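## Task

In the cooling block, leave these tube lids open and swung back at least as far as their locking position: A1, A2, A5, B1, B3, B6, C2, D1, D2, D3, D6. Leave these lids latched closed with a snap: A3, A4, A6, B2, B4, B5, C3, C4, C6, D4, D5. A lid merely lying on its tube does not count as closed. Pressing the tab behind a hinge unlatches that lid, which may still sit on the tube. When finished, every tube must sit all the way down in its own well and must not be propped up by a neighbouring lid. Release everything and pull both hands away from the tubes and block; contact with READY or its housing is allowed. Then press the green READY key once, far enough that it latches down, which ends the job. Do not press it unless every required change is correct, since a wrong press is worse than none.

## Robot and tools

Robot: two six-joint arms, left_arm and right_arm, each with a parallel two-finger gripper. The cooling block sits between them. From the robot's side, row A is the far row and column 1 is leftmost. Block and tubes are loose; the block must finish lying flat on the mat. Nothing may be knocked or placed off the table. Occasionally a loose object gets a brief external shove.

Frame: one world frame for both arms. Origin on the tabletop midway between the arms, +z up, +x away from the robot over the table, left_arm on the +y side. The arm names do not correspond to image sides. Reported hand positions (metres) and orientations (quaternion w,x,y,z) may be slightly wrong, especially at long reach. The mounting plates and the floor frame behind the arms are fixed obstacles; a too-close warning counts each plate and its half of the frame as part of that arm.

Row format (used by every moving tool): a single flat list of 14 numbers covering both arms, never one list per arm. First left_arm: waist, shoulder, elbow, wrist pitch, wrist yaw, wrist roll, then its gripper opening; then the same seven for right_arm. Joint values are absolute target angles in radians, the same form as the Joint positions line, not offsets. Stated ranges per arm: waist -2.880..2.880, shoulder 0.000..3.142, elbow 0.000..3.019, wrist pitch -1.693..1.571, wrist yaw -1.571..1.571, wrist roll -2.094..2.094. True ends may differ by up to 0.019 rad; a target more than 0.019 past a stated end (and beyond the current angle) is rejected, and one past the true end is clipped, possibly reported as "joint sent to its limit". Opening is absolute on a scale -1 (closed) to +1 (fully open, 0.094 m pad gap).

execute_actions(actions): a list of actions; each action is a list of up to 15 rows, one row per 1/30 s step; if fewer than 15 rows are given the last repeats. An empty list returns state and images only. Each control step, the sent target is limited to a lead over the measured angle (waist 0.264, shoulder 0.32, elbow 0.276, wrist pitch 0.33, wrist yaw 0.186, wrist roll 0.522 rad), and targets that would shift the gripper over 70 mm are scaled back, so large changes need several actions. An unfinished motion may not complete while idle; resend. To keep a joint still, resend its Joint targets value.

move(target, speed, blocking): target is one 14-number row of absolute angles; every joint is interpolated from its current angle so all finish together, making the gripper follow a curve. speed in rad/s, 0.01 to 2 (default 0.5), applies to the joint with the largest travel; duration is clamped to 0.5..10 s. No slowing for contacts or the other arm. Finger values are applied at the start. The extra move: line reports the ending (done, off_target, moving, held, fault), limits=held or limits=none, and each arm's joint furthest from target. blocking=false returns after 0.5 s; then check with wait(0) or end with stop before sending further rows or moves. Faster moves and targets set deeper past contact press harder.

wait(seconds): 0 to 10; arms hold their last command; returns early if a running move ends. stop(): brakes a running move (needs room; fingers continue). zoom_image(camera, region): camera is cam_head_left, cam_head_right, cam_left_wrist or cam_right_wrist; region [x0,y0,x1,y1] in pixels, at most 504x504. finished_scene(scene): ends the given scene number irreversibly and reports success; replying without any tool call ends everything.

Results: the state line gives each gripper's pose; the gripper point lies between the pads about 1 cm behind the fingertips, fingers along its +z, closing along its y. Joint positions and Joint velocities list each arm's six joints then the pad gap (m). Joint targets shows what the joints are currently driven toward. grip_measured is the opening on the command scale (each gripper can read off by up to about 1 mm). To hold something, command roughly 0.03 below grip_measured. Joint torques are raw drive outputs with offsets and noise. "joint command not followed" means the clearance check altered some joint targets. FAULT or OVER-TEMPERATURE FAULT lines mean an arm stopped; MOTOR HOT appears from 85 °C, and at 100 °C that arm drops until it cools, so avoid long heavy holds.

Cameras: cam_head_left and cam_head_right are 896x504; the wrist cameras are 616x616 fisheye. Calibration data (intrinsics K, distortion D, world-to-camera transforms) is provided and may be off by a few degrees and millimetres.

Cautions: moves of only a few mm may not shift the hand. Avoid arm-to-arm collisions, hard pushes, slams, drops, and tipping the block. To release a snapped lid, press down the tab behind its hinge; to close, push the lid until it snaps, not just rests. Check that opened lids are pushed back to their locks and that no tube is lifted. Release, clear both hands, then press READY until it latches.

Each tool is called after ">>>" as a command line: name --argument value for each argument, lists and objects as JSON in quotes; but a table of rows of numbers goes row by row, as --pt "numbers of a row", without its own name.

## Session

>>> execute_actions --actions '[]'

Scene clock: 0.00 s.
left_arm: end_effector_position=(+0.6083, +0.3242, +0.3775) grip_measured=+1.000 end_effector_quat_wxyz=(+0.316, +0.395, +0.756, +0.416) | right_arm: end_effector_position=(+0.4942, +0.0375, +0.3390) grip_measured=+1.000 end_effector_quat_wxyz=(+0.656, +0.197, +0.724, -0.086)
Joint names: [waist, shoulder, elbow, wrist pitch, wrist yaw, wrist roll]
Joint positions: left_arm=[-0.085  1.368  1.081 -0.126 -0.652  1.175  0.094] | right_arm=[1.021 1.767 0.98  0.796 1.264 0.046 0.094]
Joint velocities: left_arm=[-0.005  0.005  0.007 -0.007 -0.022 -0.022  0.   ] | right_arm=[ 0.005  0.005 -0.012 -0.007  0.037 -0.022  0.   ]
Joint torques (N m, as the arm reports them, + toward a larger angle): no reading
Motor temperatures (°C, as the motors report them): left_arm=[22 24 22 24 22 22] | right_arm=[23 22 23 23 24 23]
Joint targets: left_arm=[-0.086 1.361 1.112 -0.120 -0.653 1.174] | right_arm=[1.020 1.772 1.000 0.799 1.264 0.046]

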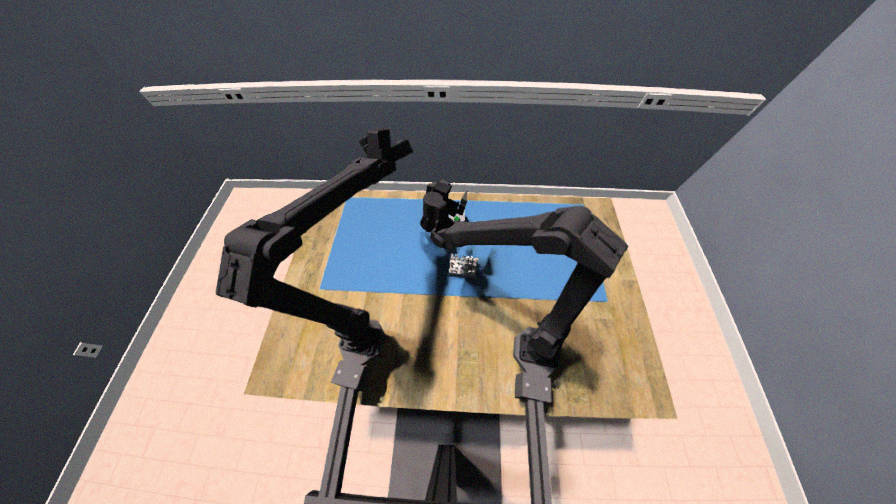

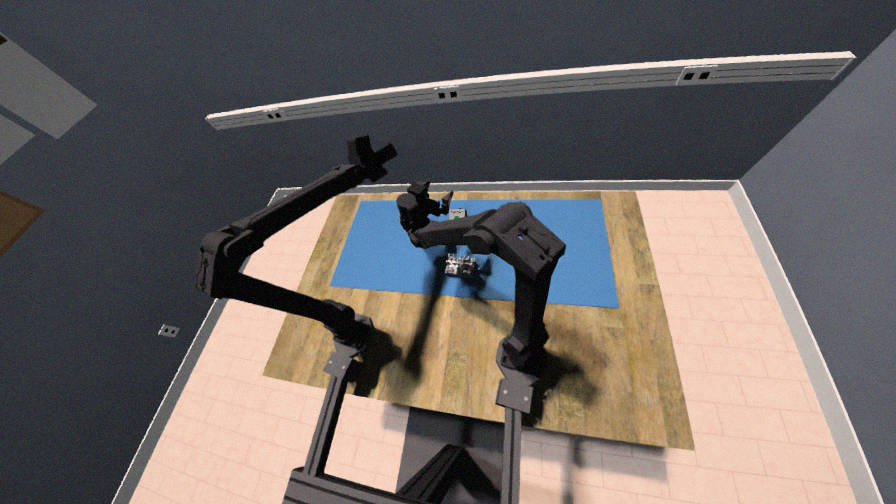

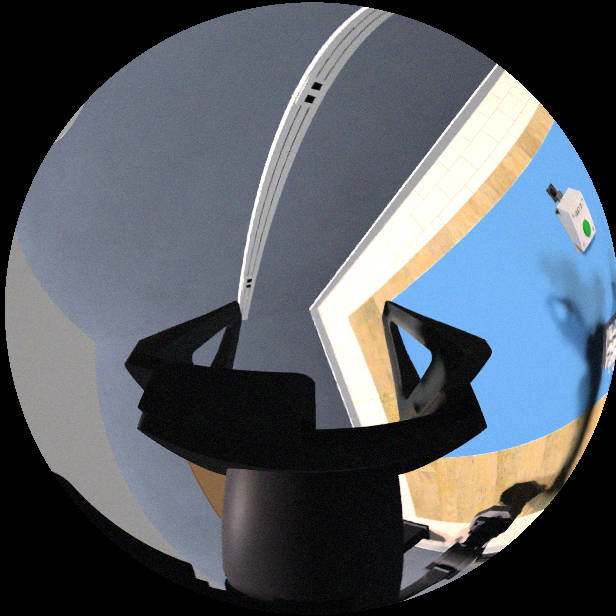

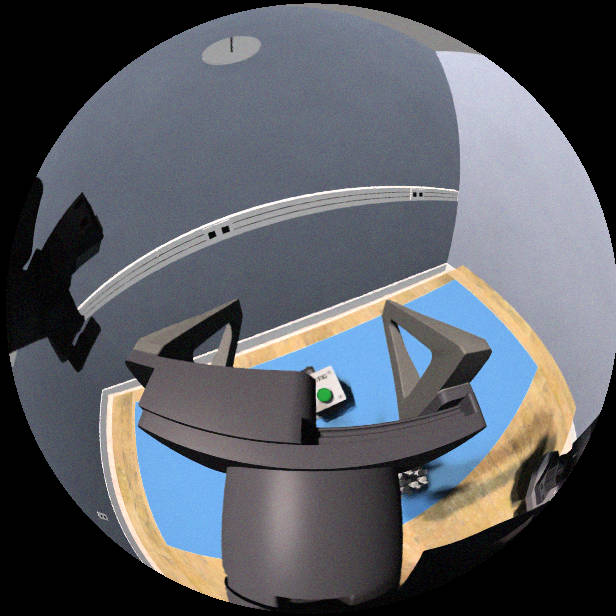

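>>> zoom_image --camera "cam_head_left" --region '[420, 190, 520, 290]'

>>> zoom_image --camera "cam_head_right" --region '[430, 240, 490, 290]'

Region (420, 190, 520, 290) of cam_head_left's 896x504 image, scaled by 5.040, with more detail than that image has.

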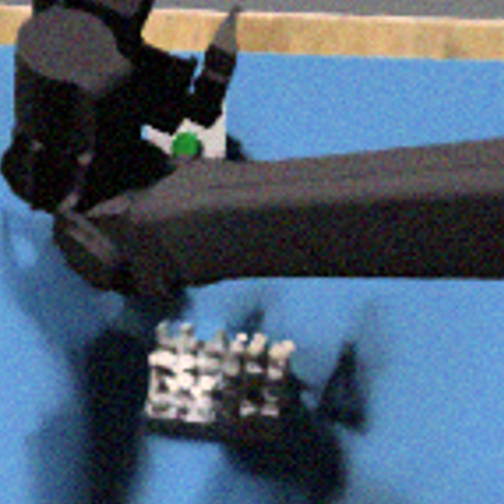

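Region (430, 240, 490, 290) of cam_head_right's 896x504 image, scaled by 8.400, with more detail than that image has.

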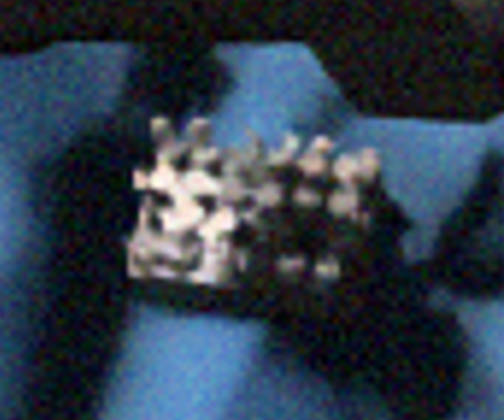

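>>> move --target '[0,1.2,1.2,0,0,0,1, 0,1.2,1.2,0,0,0,1]' --speed 0.8

Scene clock: 15.17 s.
left_arm: end_effector_position=(+0.6177, +0.2771, +0.5098) grip_measured=+1.000 end_effector_quat_wxyz=(+0.621, +0.031, +0.778, -0.087) | right_arm: end_effector_position=(+0.5907, -0.4022, +0.5421) grip_measured=+1.000 end_effector_quat_wxyz=(+0.658, +0.103, +0.745, -0.013)
Joint names: [waist, shoulder, elbow, wrist pitch, wrist yaw, wrist roll]
Joint positions: left_arm=[-0.008  1.222  1.137 -0.025 -0.005  0.012  0.094] | right_arm=[-0.005  1.19   1.143  0.02   0.003  0.009  0.094]
Joint velocities: left_arm=[ 0.005 -0.005  0.022  0.007  0.007 -0.066  0.   ] | right_arm=[ 0.005 -0.015  0.007 -0.012 -0.007 -0.066  0.   ]
Joint torques (N m, as the arm reports them, + toward a larger angle): left_arm=[ -1.7  -10.68  17.63   2.06   0.24  -0.12] | right_arm=[  1.63 -10.26  12.72   0.82  -0.14  -0.17]
Motor temperatures (°C, as the motors report them): left_arm=[22 25 26 24 22 22] | right_arm=[23 23 27 23 24 23]
Joint targets: left_arm=[0.000 1.200 1.200 -0.000 -0.000 0.000] | right_arm=[-0.000 1.200 1.200 -0.000 -0.000 -0.000]
move: off_target (left_arm, right_arm); limits=none; left_arm: farthest joint: the elbow, 0.063 radians from its target (0.119 radians at the start); right_arm: farthest joint: the elbow, 0.057 radians from its target (0.220 radians at the start)
camera_calibration (this result's frames):
cam_left_wrist: T_world_to_cam=[[-0.15099, -0.983574, 0.0989144, 0.318572], [-0.759972, 0.0515063, -0.647911, 0.790638], [0.632174, -0.173, -0.755266, 0.168378], [0, 0, 0, 1]] pos_world=[0.54252, 0.301746, 0.607922]
cam_right_wrist: T_world_to_cam=[[-0.164486, -0.97961, -0.115366, -0.233582], [-0.667335, 0.196647, -0.718327, 0.868367], [0.726367, -0.0411669, -0.686073, 0.0475857], [0, 0, 0, 1]] pos_world=[0.506506, -0.397622, 0.629472]

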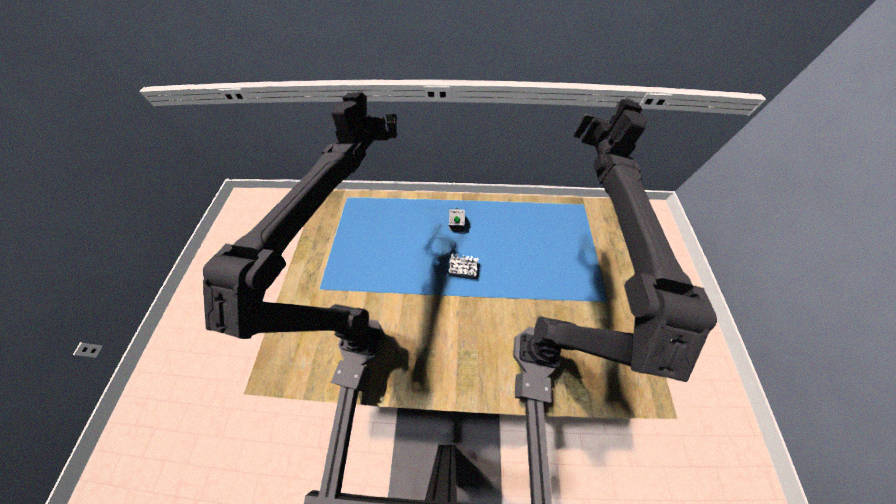

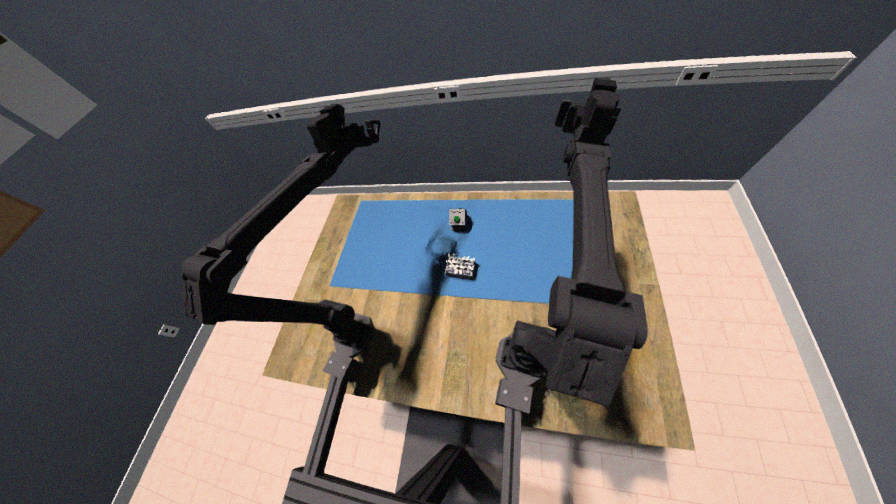

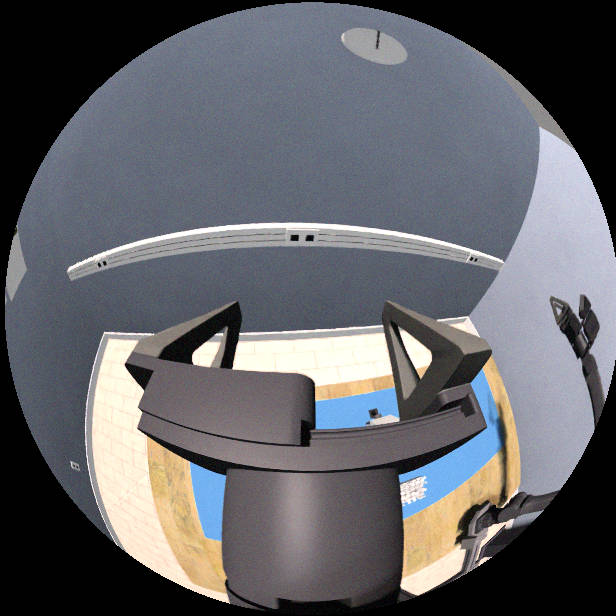

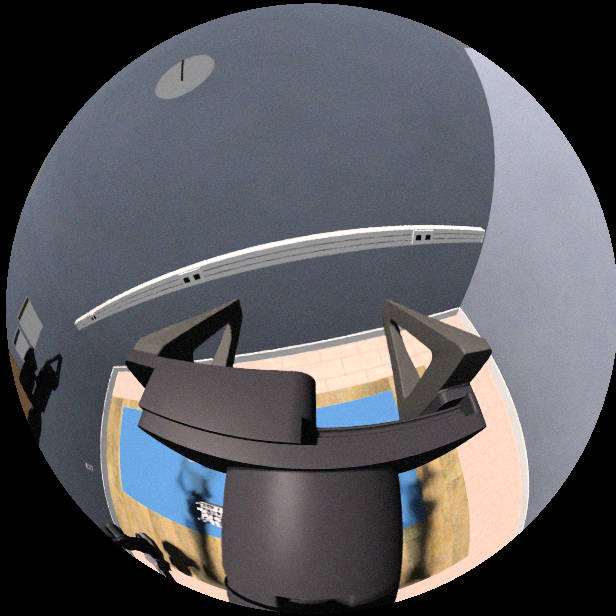

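>>> move --target '[0,1.2,1.2,-1.3,0,0,1, 0,1.2,0.8,0,0,0,1]' --speed 0.8

Scene clock: 40.43 s.
left_arm: end_effector_position=(+0.4000, +0.2909, +0.3188) grip_measured=+1.000 end_effector_quat_wxyz=(+0.043, +0.082, +0.994, -0.056) | right_arm: end_effector_position=(+0.5310, -0.3704, +0.3450) grip_measured=+1.000 end_effector_quat_wxyz=(+0.525, +0.104, +0.845, +0.003)
Joint names: [waist, shoulder, elbow, wrist pitch, wrist yaw, wrist roll]
Joint positions: left_arm=[-0.008  1.222  1.137 -1.286 -0.005  0.011  0.094] | right_arm=[-0.005  1.189  0.81   0.018  0.003  0.009  0.094]
Joint velocities: left_arm=[-0.015 -0.015 -0.022 -0.002 -0.037 -0.022  0.   ] | right_arm=[-0.005 -0.005  0.007  0.007 -0.022 -0.022  0.   ]
Joint torques (N m, as the arm reports them, + toward a larger angle): left_arm=[-1.73 -8.84 16.28 -0.35  0.23 -0.11] | right_arm=[ 1.77 -9.31  7.77  1.   -0.17 -0.17]
Motor temperatures (°C, as the motors report them): left_arm=[22 26 31 24 22 22] | right_arm=[23 23 34 23 24 23]
Joint targets: left_arm=[-0.000 1.200 1.200 -1.300 0.000 -0.000] | right_arm=[0.000 1.200 0.800 -0.000 -0.000 0.000]
move: off_target (left_arm); limits=none; left_arm: farthest joint: the elbow, 0.063 radians from its target (0.063 radians at the start); right_arm: farthest joint: the wrist pitch, 0.018 radians from its target (0.020 radians at the start)
camera_calibration (this result's frames):
cam_left_wrist: T_world_to_cam=[[-0.164983, -0.981267, 0.0994734, 0.322884], [-0.83197, 0.192626, 0.520309, 0.116072], [-0.529723, 0.00308298, -0.848165, 0.607387], [0, 0, 0, 1]] pos_world=[0.471586, 0.292605, 0.422653]
cam_right_wrist: T_world_to_cam=[[-0.167084, -0.979134, -0.115672, -0.233297], [-0.868419, 0.201702, -0.452952, 0.697753], [0.466832, 0.024771, -0.883999, 0.187548], [0, 0, 0, 1]] pos_world=[0.479408, -0.373812, 0.454854]

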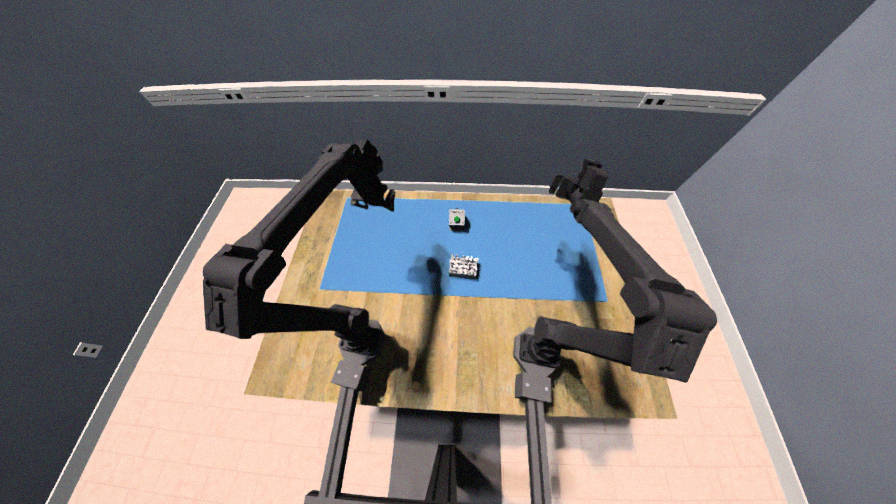

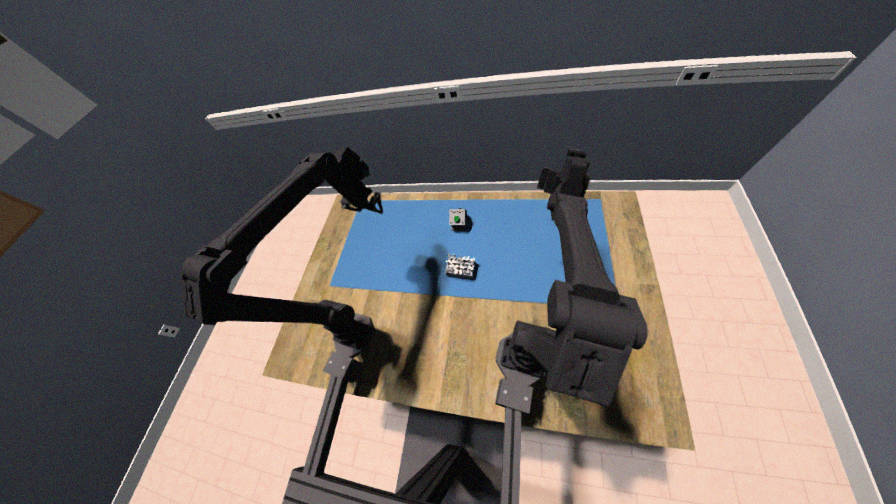

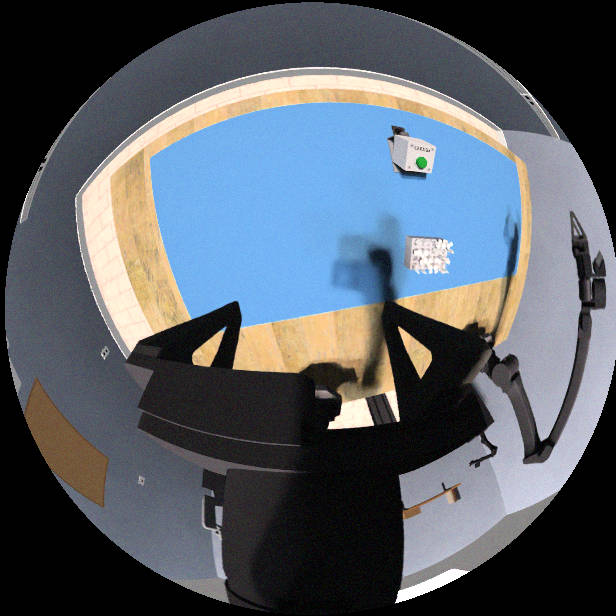

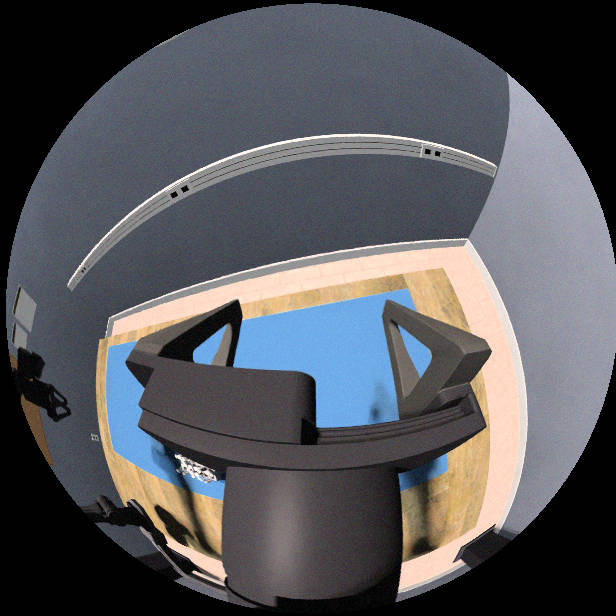

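>>> move --target '[0,0.7,1.14,-1.3,0,0,1, 0.8,1.2,0.8,0,0,0,1]' --speed 0.8

>>> move --target '[-0.8,0.7,1.14,-1.3,0,0,1, 0.8,0.7,0.8,0,0.9,0,1]' --speed 0.8

Scene clock: 49.13 s.
left_arm: end_effector_position=(+0.3186, +0.3239, +0.4975) grip_measured=+1.000 end_effector_quat_wxyz=(+0.303, +0.063, +0.948, -0.072) | right_arm: end_effector_position=(+0.4324, +0.0332, +0.4040) grip_measured=+1.000 end_effector_quat_wxyz=(+0.518, -0.219, +0.790, +0.243)
Joint names: [waist, shoulder, elbow, wrist pitch, wrist yaw, wrist roll]
Joint positions: left_arm=[-0.008  0.69   1.137 -1.287 -0.005  0.011  0.094] | right_arm=[ 0.81   1.189  0.81   0.018 -0.     0.008  0.094]
Joint velocities: left_arm=[-0.005  0.005 -0.002  0.002  0.022 -0.007  0.   ] | right_arm=[-0.015 -0.005 -0.012 -0.012  0.022  0.007  0.   ]
Joint torques (N m, as the arm reports them, + toward a larger angle): left_arm=[-1.22 -0.18 10.9   0.34  0.23 -0.12] | right_arm=[ 1.07 -7.94  7.82  0.91 -0.05 -0.12]
Motor temperatures (°C, as the motors report them): left_arm=[22 26 31 24 22 22] | right_arm=[23 23 32 23 24 23]
Joint targets: left_arm=[0.000 0.700 1.140 -1.300 -0.000 0.000] | right_arm=[0.800 1.200 0.800 0.000 0.000 0.000]
move: done; limits=none; left_arm: farthest joint: the wrist pitch, 0.013 radians from its target (0.014 radians at the start); right_arm: farthest joint: the wrist pitch, 0.018 radians from its target (0.018 radians at the start)
camera_calibration (this result's frames):
cam_left_wrist: T_world_to_cam=[[-0.159232, -0.982427, 0.0973763, 0.323634], [-0.986641, 0.161799, 0.0189987, 0.257692], [-0.0344202, -0.0930502, -0.995066, 0.662137], [0, 0, 0, 1]] pos_world=[0.328574, 0.337864, 0.62246]
cam_right_wrist: T_world_to_cam=[[0.60244, -0.782259, -0.15855, -0.169708], [-0.713379, -0.43862, -0.546538, 0.549532], [0.357991, 0.442362, -0.822289, 0.284041], [0, 0, 0, 1]] pos_world=[0.392579, -0.0173689, 0.506996]

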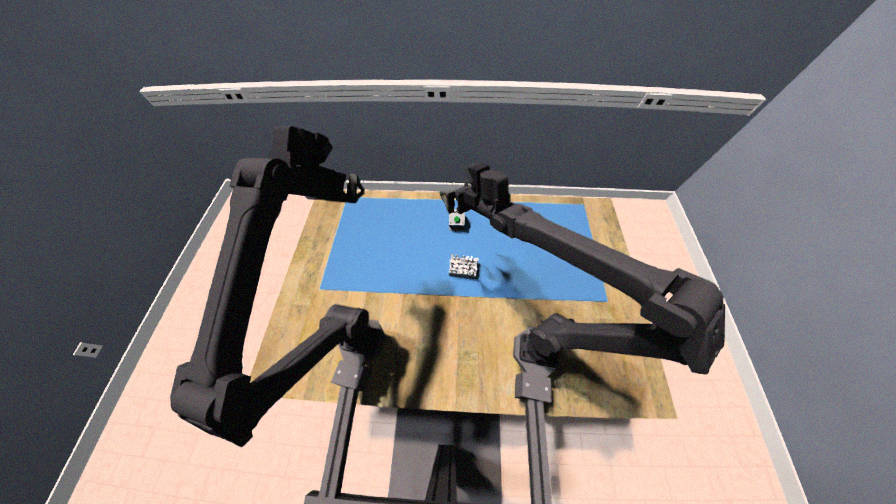

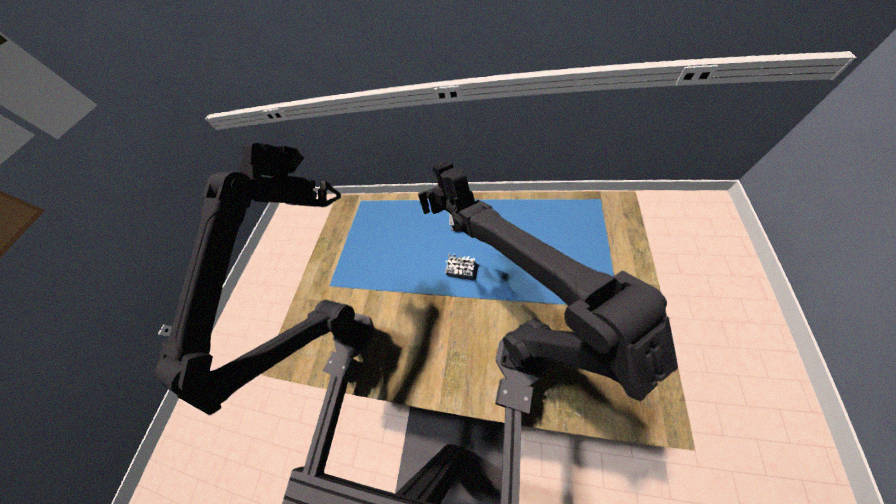

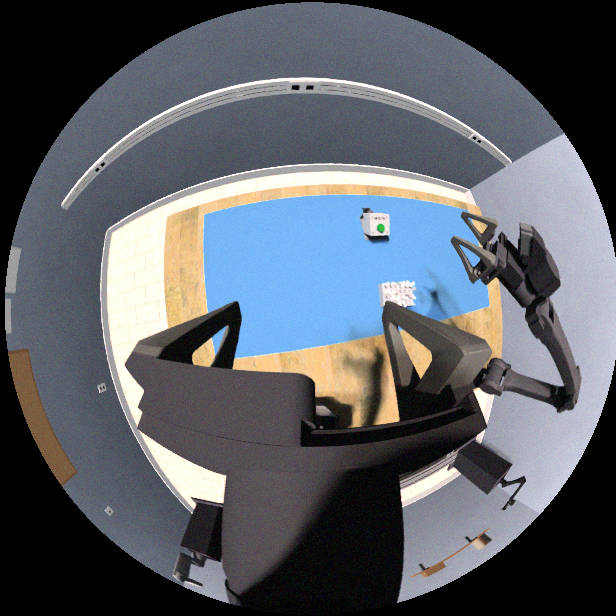

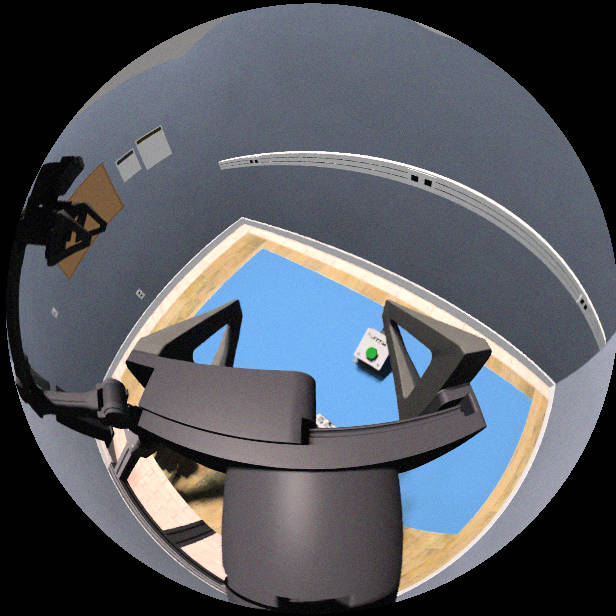

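Scene clock: 50.90 s.
left_arm: end_effector_position=(+0.2051, +0.1412, +0.5281) grip_measured=+1.000 end_effector_quat_wxyz=(+0.288, +0.408, +0.837, -0.225) | right_arm: end_effector_position=(+0.3762, -0.2175, +0.5948) grip_measured=+1.000 end_effector_quat_wxyz=(+0.696, +0.165, +0.699, -0.014)
Joint names: [waist, shoulder, elbow, wrist pitch, wrist yaw, wrist roll]
Joint positions: left_arm=[-0.799  0.69   1.137 -1.287 -0.003  0.011  0.094] | right_arm=[0.81  0.693 0.81  0.018 0.898 0.008 0.094]
Joint velocities: left_arm=[-0.005 -0.015 -0.002  0.002 -0.007 -0.007  0.   ] | right_arm=[-0.015  0.005 -0.007 -0.012  0.022  0.037  0.   ]
Joint torques (N m, as the arm reports them, + toward a larger angle): left_arm=[-1.79  1.61 10.55  0.36  0.19 -0.13] | right_arm=[-0.11 -0.98  8.33  0.72  0.01 -0.14]
Motor temperatures (°C, as the motors report them): left_arm=[22 26 31 24 22 22] | right_arm=[23 22 32 23 24 23]
Joint targets: left_arm=[-0.800 0.700 1.140 -1.300 0.000 0.000] | right_arm=[0.800 0.700 0.800 0.000 0.900 0.000]
move: done; limits=none; left_arm: farthest joint: the wrist pitch, 0.013 radians from its target (0.013 radians at the start); right_arm: farthest joint: the wrist pitch, 0.018 radians from its target (0.018 radians at the start)
camera_calibration (this result's frames):
cam_left_wrist: T_world_to_cam=[[-0.809774, -0.569729, 0.140269, 0.175628], [-0.583423, 0.807239, -0.0893489, 0.0579749], [-0.0623261, -0.154189, -0.986074, 0.681285], [0, 0, 0, 1]] pos_world=[0.218505, 0.158307, 0.652342]
cam_right_wrist: T_world_to_cam=[[-0.244745, -0.946937, -0.208351, 0.0107376], [-0.552677, 0.312807, -0.772464, 0.741113], [0.796648, -0.0739063, -0.599908, 0.162363], [0, 0, 0, 1]] pos_world=[0.282878, -0.209658, 0.672123]

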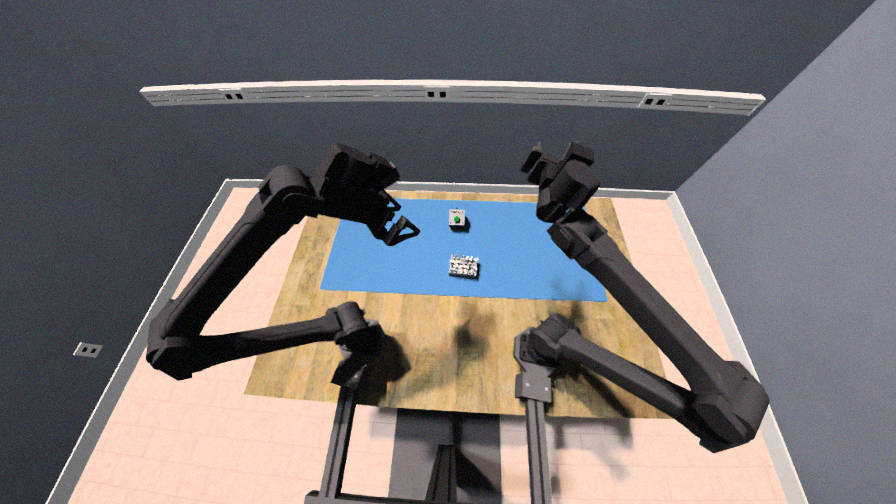

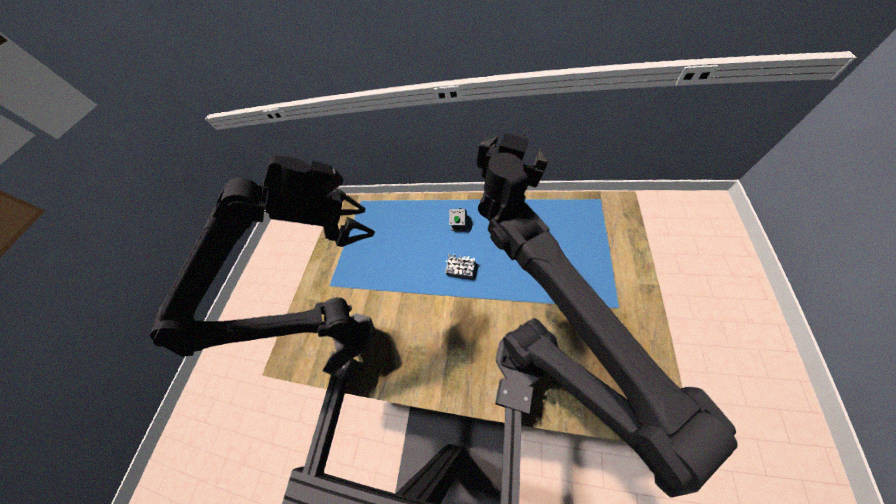

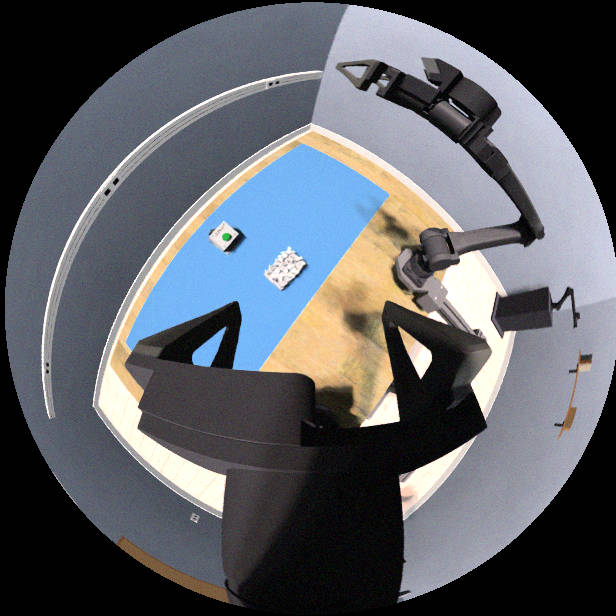

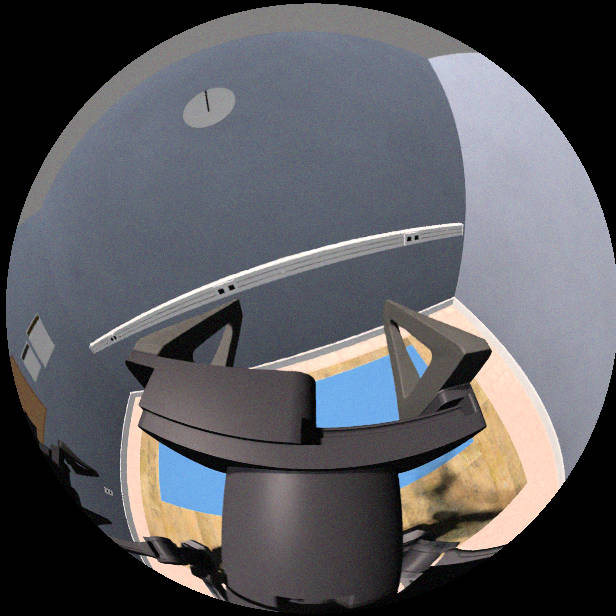

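>>> move --target '[-0.646,1.462,0.583,-0.05,0,0,1, 0.3,0.7,0.78,0,0,0,1]' --speed 0.6

Scene clock: 133.13 s.
left_arm: end_effector_position=(+0.2948, +0.0215, +0.1381) grip_measured=+1.000 end_effector_quat_wxyz=(+0.245, +0.359, +0.883, -0.180) | right_arm: end_effector_position=(+0.4231, -0.2527, +0.5857) grip_measured=+1.000 end_effector_quat_wxyz=(+0.718, +0.002, +0.689, +0.101)
Joint names: [waist, shoulder, elbow, wrist pitch, wrist yaw, wrist roll]
Joint positions: left_arm=[-0.653  1.459  0.582 -0.074 -0.003  0.01   0.094] | right_arm=[0.31  0.693 0.795 0.018 0.003 0.008 0.094]
Joint velocities: left_arm=[ 0.005  0.005  0.012 -0.002 -0.022  0.022  0.   ] | right_arm=[-0.024 -0.015 -0.007 -0.002  0.022  0.037  0.   ]
Joint torques (N m, as the arm reports them, + toward a larger angle): left_arm=[-2.05 -7.06  7.62  1.52  0.2  -0.1 ] | right_arm=[-0.83 -3.35  7.98  0.82 -0.18 -0.17]
Motor temperatures (°C, as the motors report them): left_arm=[22 25 28 24 22 22] | right_arm=[23 22 31 23 24 23]
Joint targets: left_arm=[-0.646 1.462 0.583 -0.050 0.000 -0.000] | right_arm=[0.300 0.700 0.780 -0.000 -0.000 -0.000]
move: off_target (left_arm); limits=none; left_arm: farthest joint: the wrist pitch, 0.024 radians from its target (1.237 radians at the start); right_arm: farthest joint: the wrist pitch, 0.018 radians from its target (0.018 radians at the start)
camera_calibration (this result's frames):
cam_left_wrist: T_world_to_cam=[[-0.717879, -0.682011, 0.139685, 0.210195], [-0.683756, 0.72846, 0.0426935, 0.185228], [-0.130872, -0.0648615, -0.989275, 0.302566], [0, 0, 0, 1]] pos_world=[0.317143, 0.0280485, 0.262052]
cam_right_wrist: T_world_to_cam=[[0.148397, -0.978808, -0.141116, -0.226738], [-0.557135, 0.035149, -0.829678, 0.736207], [0.817055, 0.201742, -0.540112, 0.142934], [0, 0, 0, 1]] pos_world=[0.327029, -0.276646, 0.656019]

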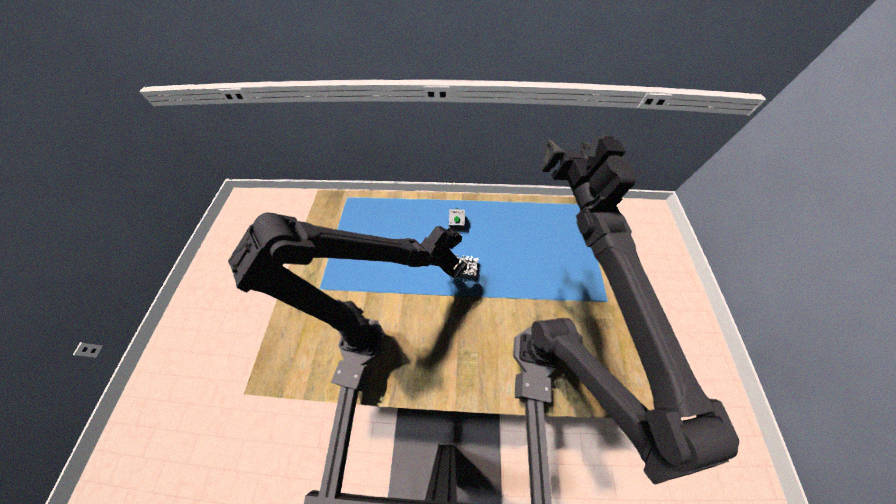

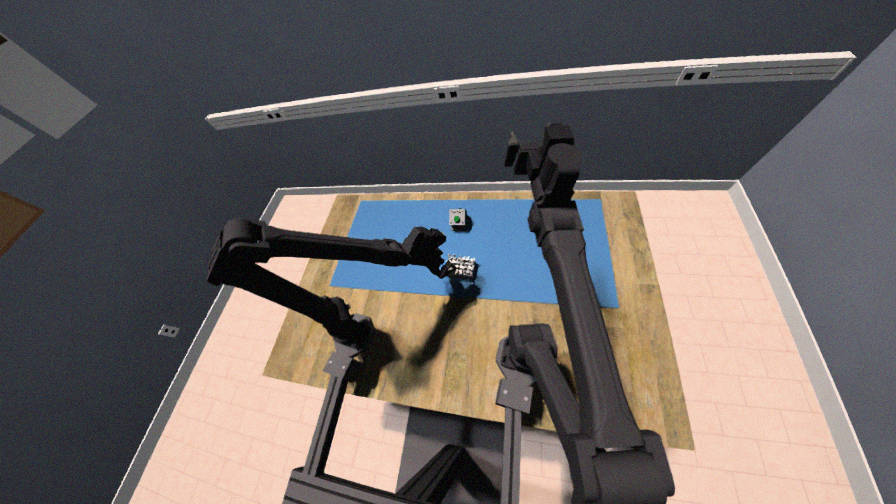

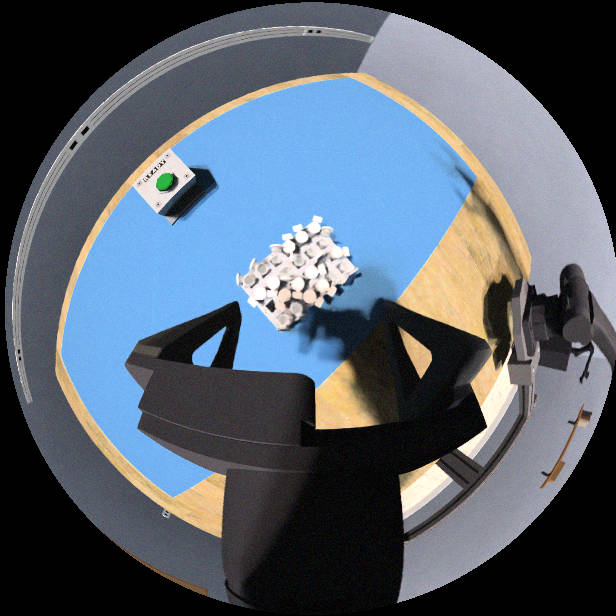

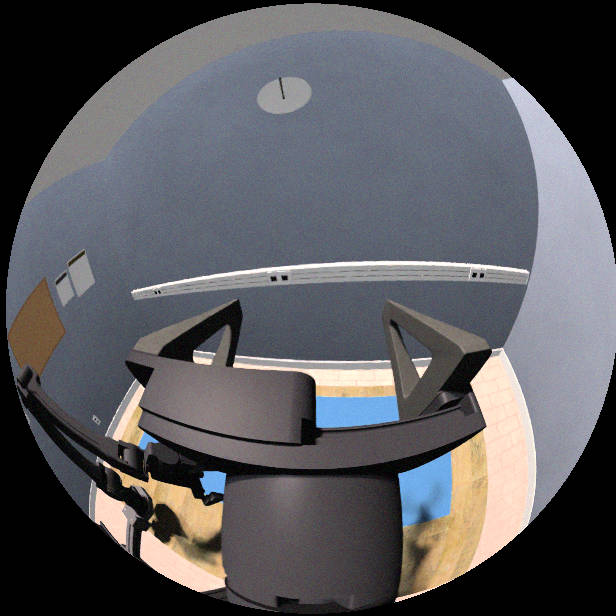

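Model works. Zoom in.

>>> zoom_image --camera "cam_left_wrist" --region '[228, 205, 368, 345]'

Region (228, 205, 368, 345) of cam_left_wrist's 616x616 image, scaled by 3.600, with more detail than that image has.

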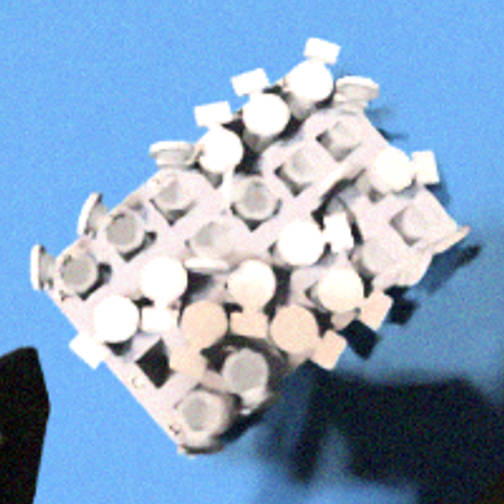

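>>> move --target '[-0.80,1.78,0.985,-0.715,-0.152,-0.87,-1, 0.3,0.7,0.78,0,0,0,1]' --speed 0.4

Scene clock: 173.87 s.
left_arm: end_effector_position=(+0.2620, -0.0060, +0.0889) grip_measured=-0.983 end_effector_quat_wxyz=(+0.014, +0.041, +0.999, -0.021) | right_arm: end_effector_position=(+0.4231, -0.2527, +0.5857) grip_measured=+1.000 end_effector_quat_wxyz=(+0.718, +0.002, +0.689, +0.101)
Joint names: [waist, shoulder, elbow, wrist pitch, wrist yaw, wrist roll]
Joint positions: left_arm=[-0.791  1.765  0.942 -0.701 -0.147 -0.859  0.001] | right_arm=[0.31  0.693 0.795 0.018 0.003 0.008 0.094]
Joint velocities: left_arm=[-0.005  0.005  0.012  0.007  0.037 -0.037  0.   ] | right_arm=[-0.005 -0.005 -0.007 -0.002  0.037 -0.081  0.   ]
Joint torques (N m, as the arm reports them, + toward a larger angle): left_arm=[-3.92 -9.49 11.19 -0.52 -0.35 -0.14] | right_arm=[-0.08 -3.32  8.1   1.04 -0.2  -0.13]
Motor temperatures (°C, as the motors report them): left_arm=[22 25 27 24 22 22] | right_arm=[23 22 32 23 24 23]
Joint targets: left_arm=[-0.800 1.780 0.985 -0.715 -0.152 -0.870] | right_arm=[0.300 0.700 0.780 -0.000 0.000 0.000]
move: off_target (left_arm); limits=none; left_arm: farthest joint: the elbow, 0.043 radians from its target (0.403 radians at the start); right_arm: farthest joint: the wrist pitch, 0.018 radians from its target (0.018 radians at the start)
camera_calibration (this result's frames):
cam_left_wrist: T_world_to_cam=[[-0.0792325, -0.996189, 0.03647, 0.0147635], [-0.811756, 0.0857119, 0.577672, 0.167038], [-0.578597, 0.0161656, -0.815454, 0.350138], [0, 0, 0, 1]] pos_world=[0.339352, -0.00527007, 0.18849]
cam_right_wrist: T_world_to_cam=[[0.148397, -0.978808, -0.141116, -0.226738], [-0.557135, 0.035149, -0.829678, 0.736207], [0.817055, 0.201742, -0.540112, 0.142934], [0, 0, 0, 1]] pos_world=[0.327029, -0.276646, 0.656019]

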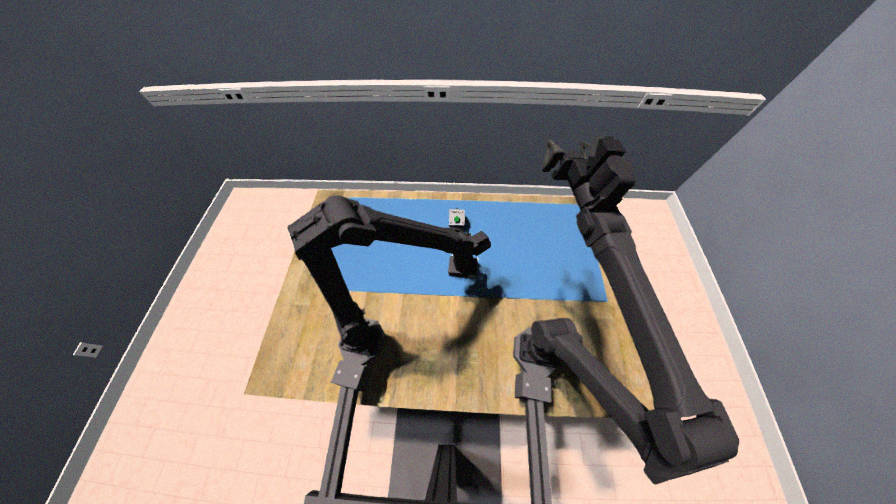

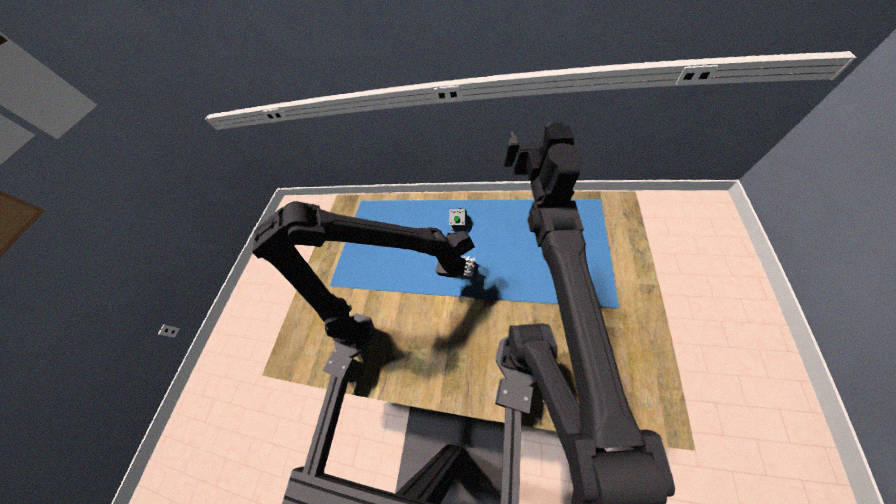

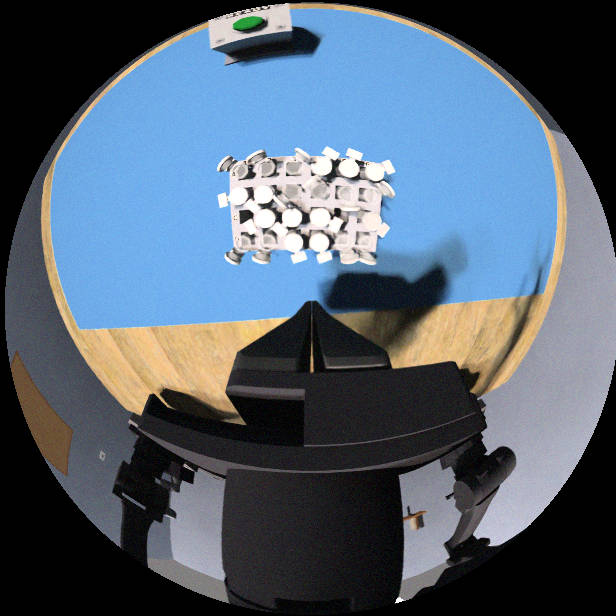

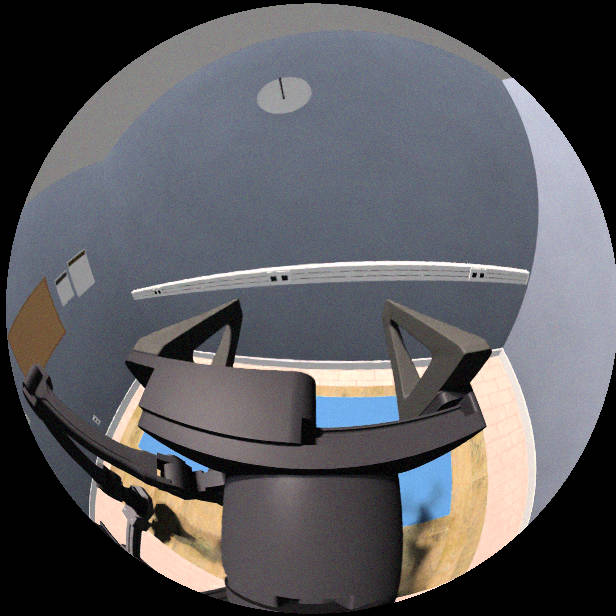

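>>> zoom_image --camera "cam_left_wrist" --region '[210, 140, 320, 275]'

>>> zoom_image --camera "cam_left_wrist" --region '[295, 140, 405, 275]'

Region (210, 140, 320, 275) of cam_left_wrist's 616x616 image, scaled by 3.733, with more detail than that image has; it fills the left 411 columns of this view, and the rest is white.

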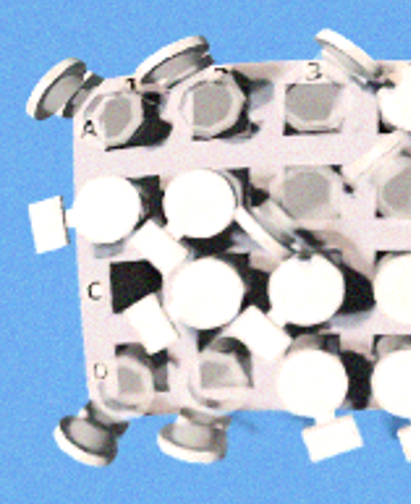

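Region (295, 140, 405, 275) of cam_left_wrist's 616x616 image, scaled by 3.733, with more detail than that image has; it fills the left 411 columns of this view, and the rest is white.

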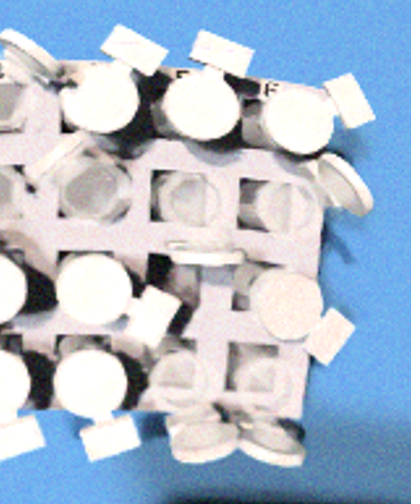

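>>> zoom_image --camera "cam_head_right" --region '[490, 115, 600, 215]'

>>> zoom_image --camera "cam_left_wrist" --region '[270, 285, 350, 365]'

Region (490, 115, 600, 215) of cam_head_right's 896x504 image, scaled by 4.582, with more detail than that image has; it fills the top 458 rows of this view, and the rest is white.

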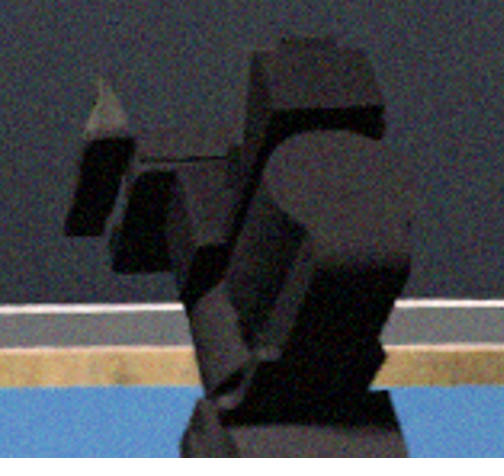

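Region (270, 285, 350, 365) of cam_left_wrist's 616x616 image, scaled by 6.300, with more detail than that image has.

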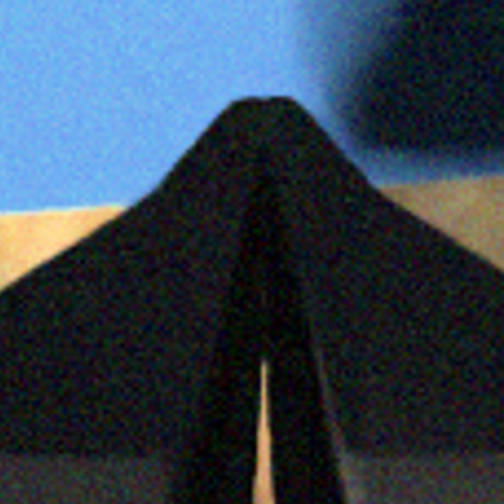

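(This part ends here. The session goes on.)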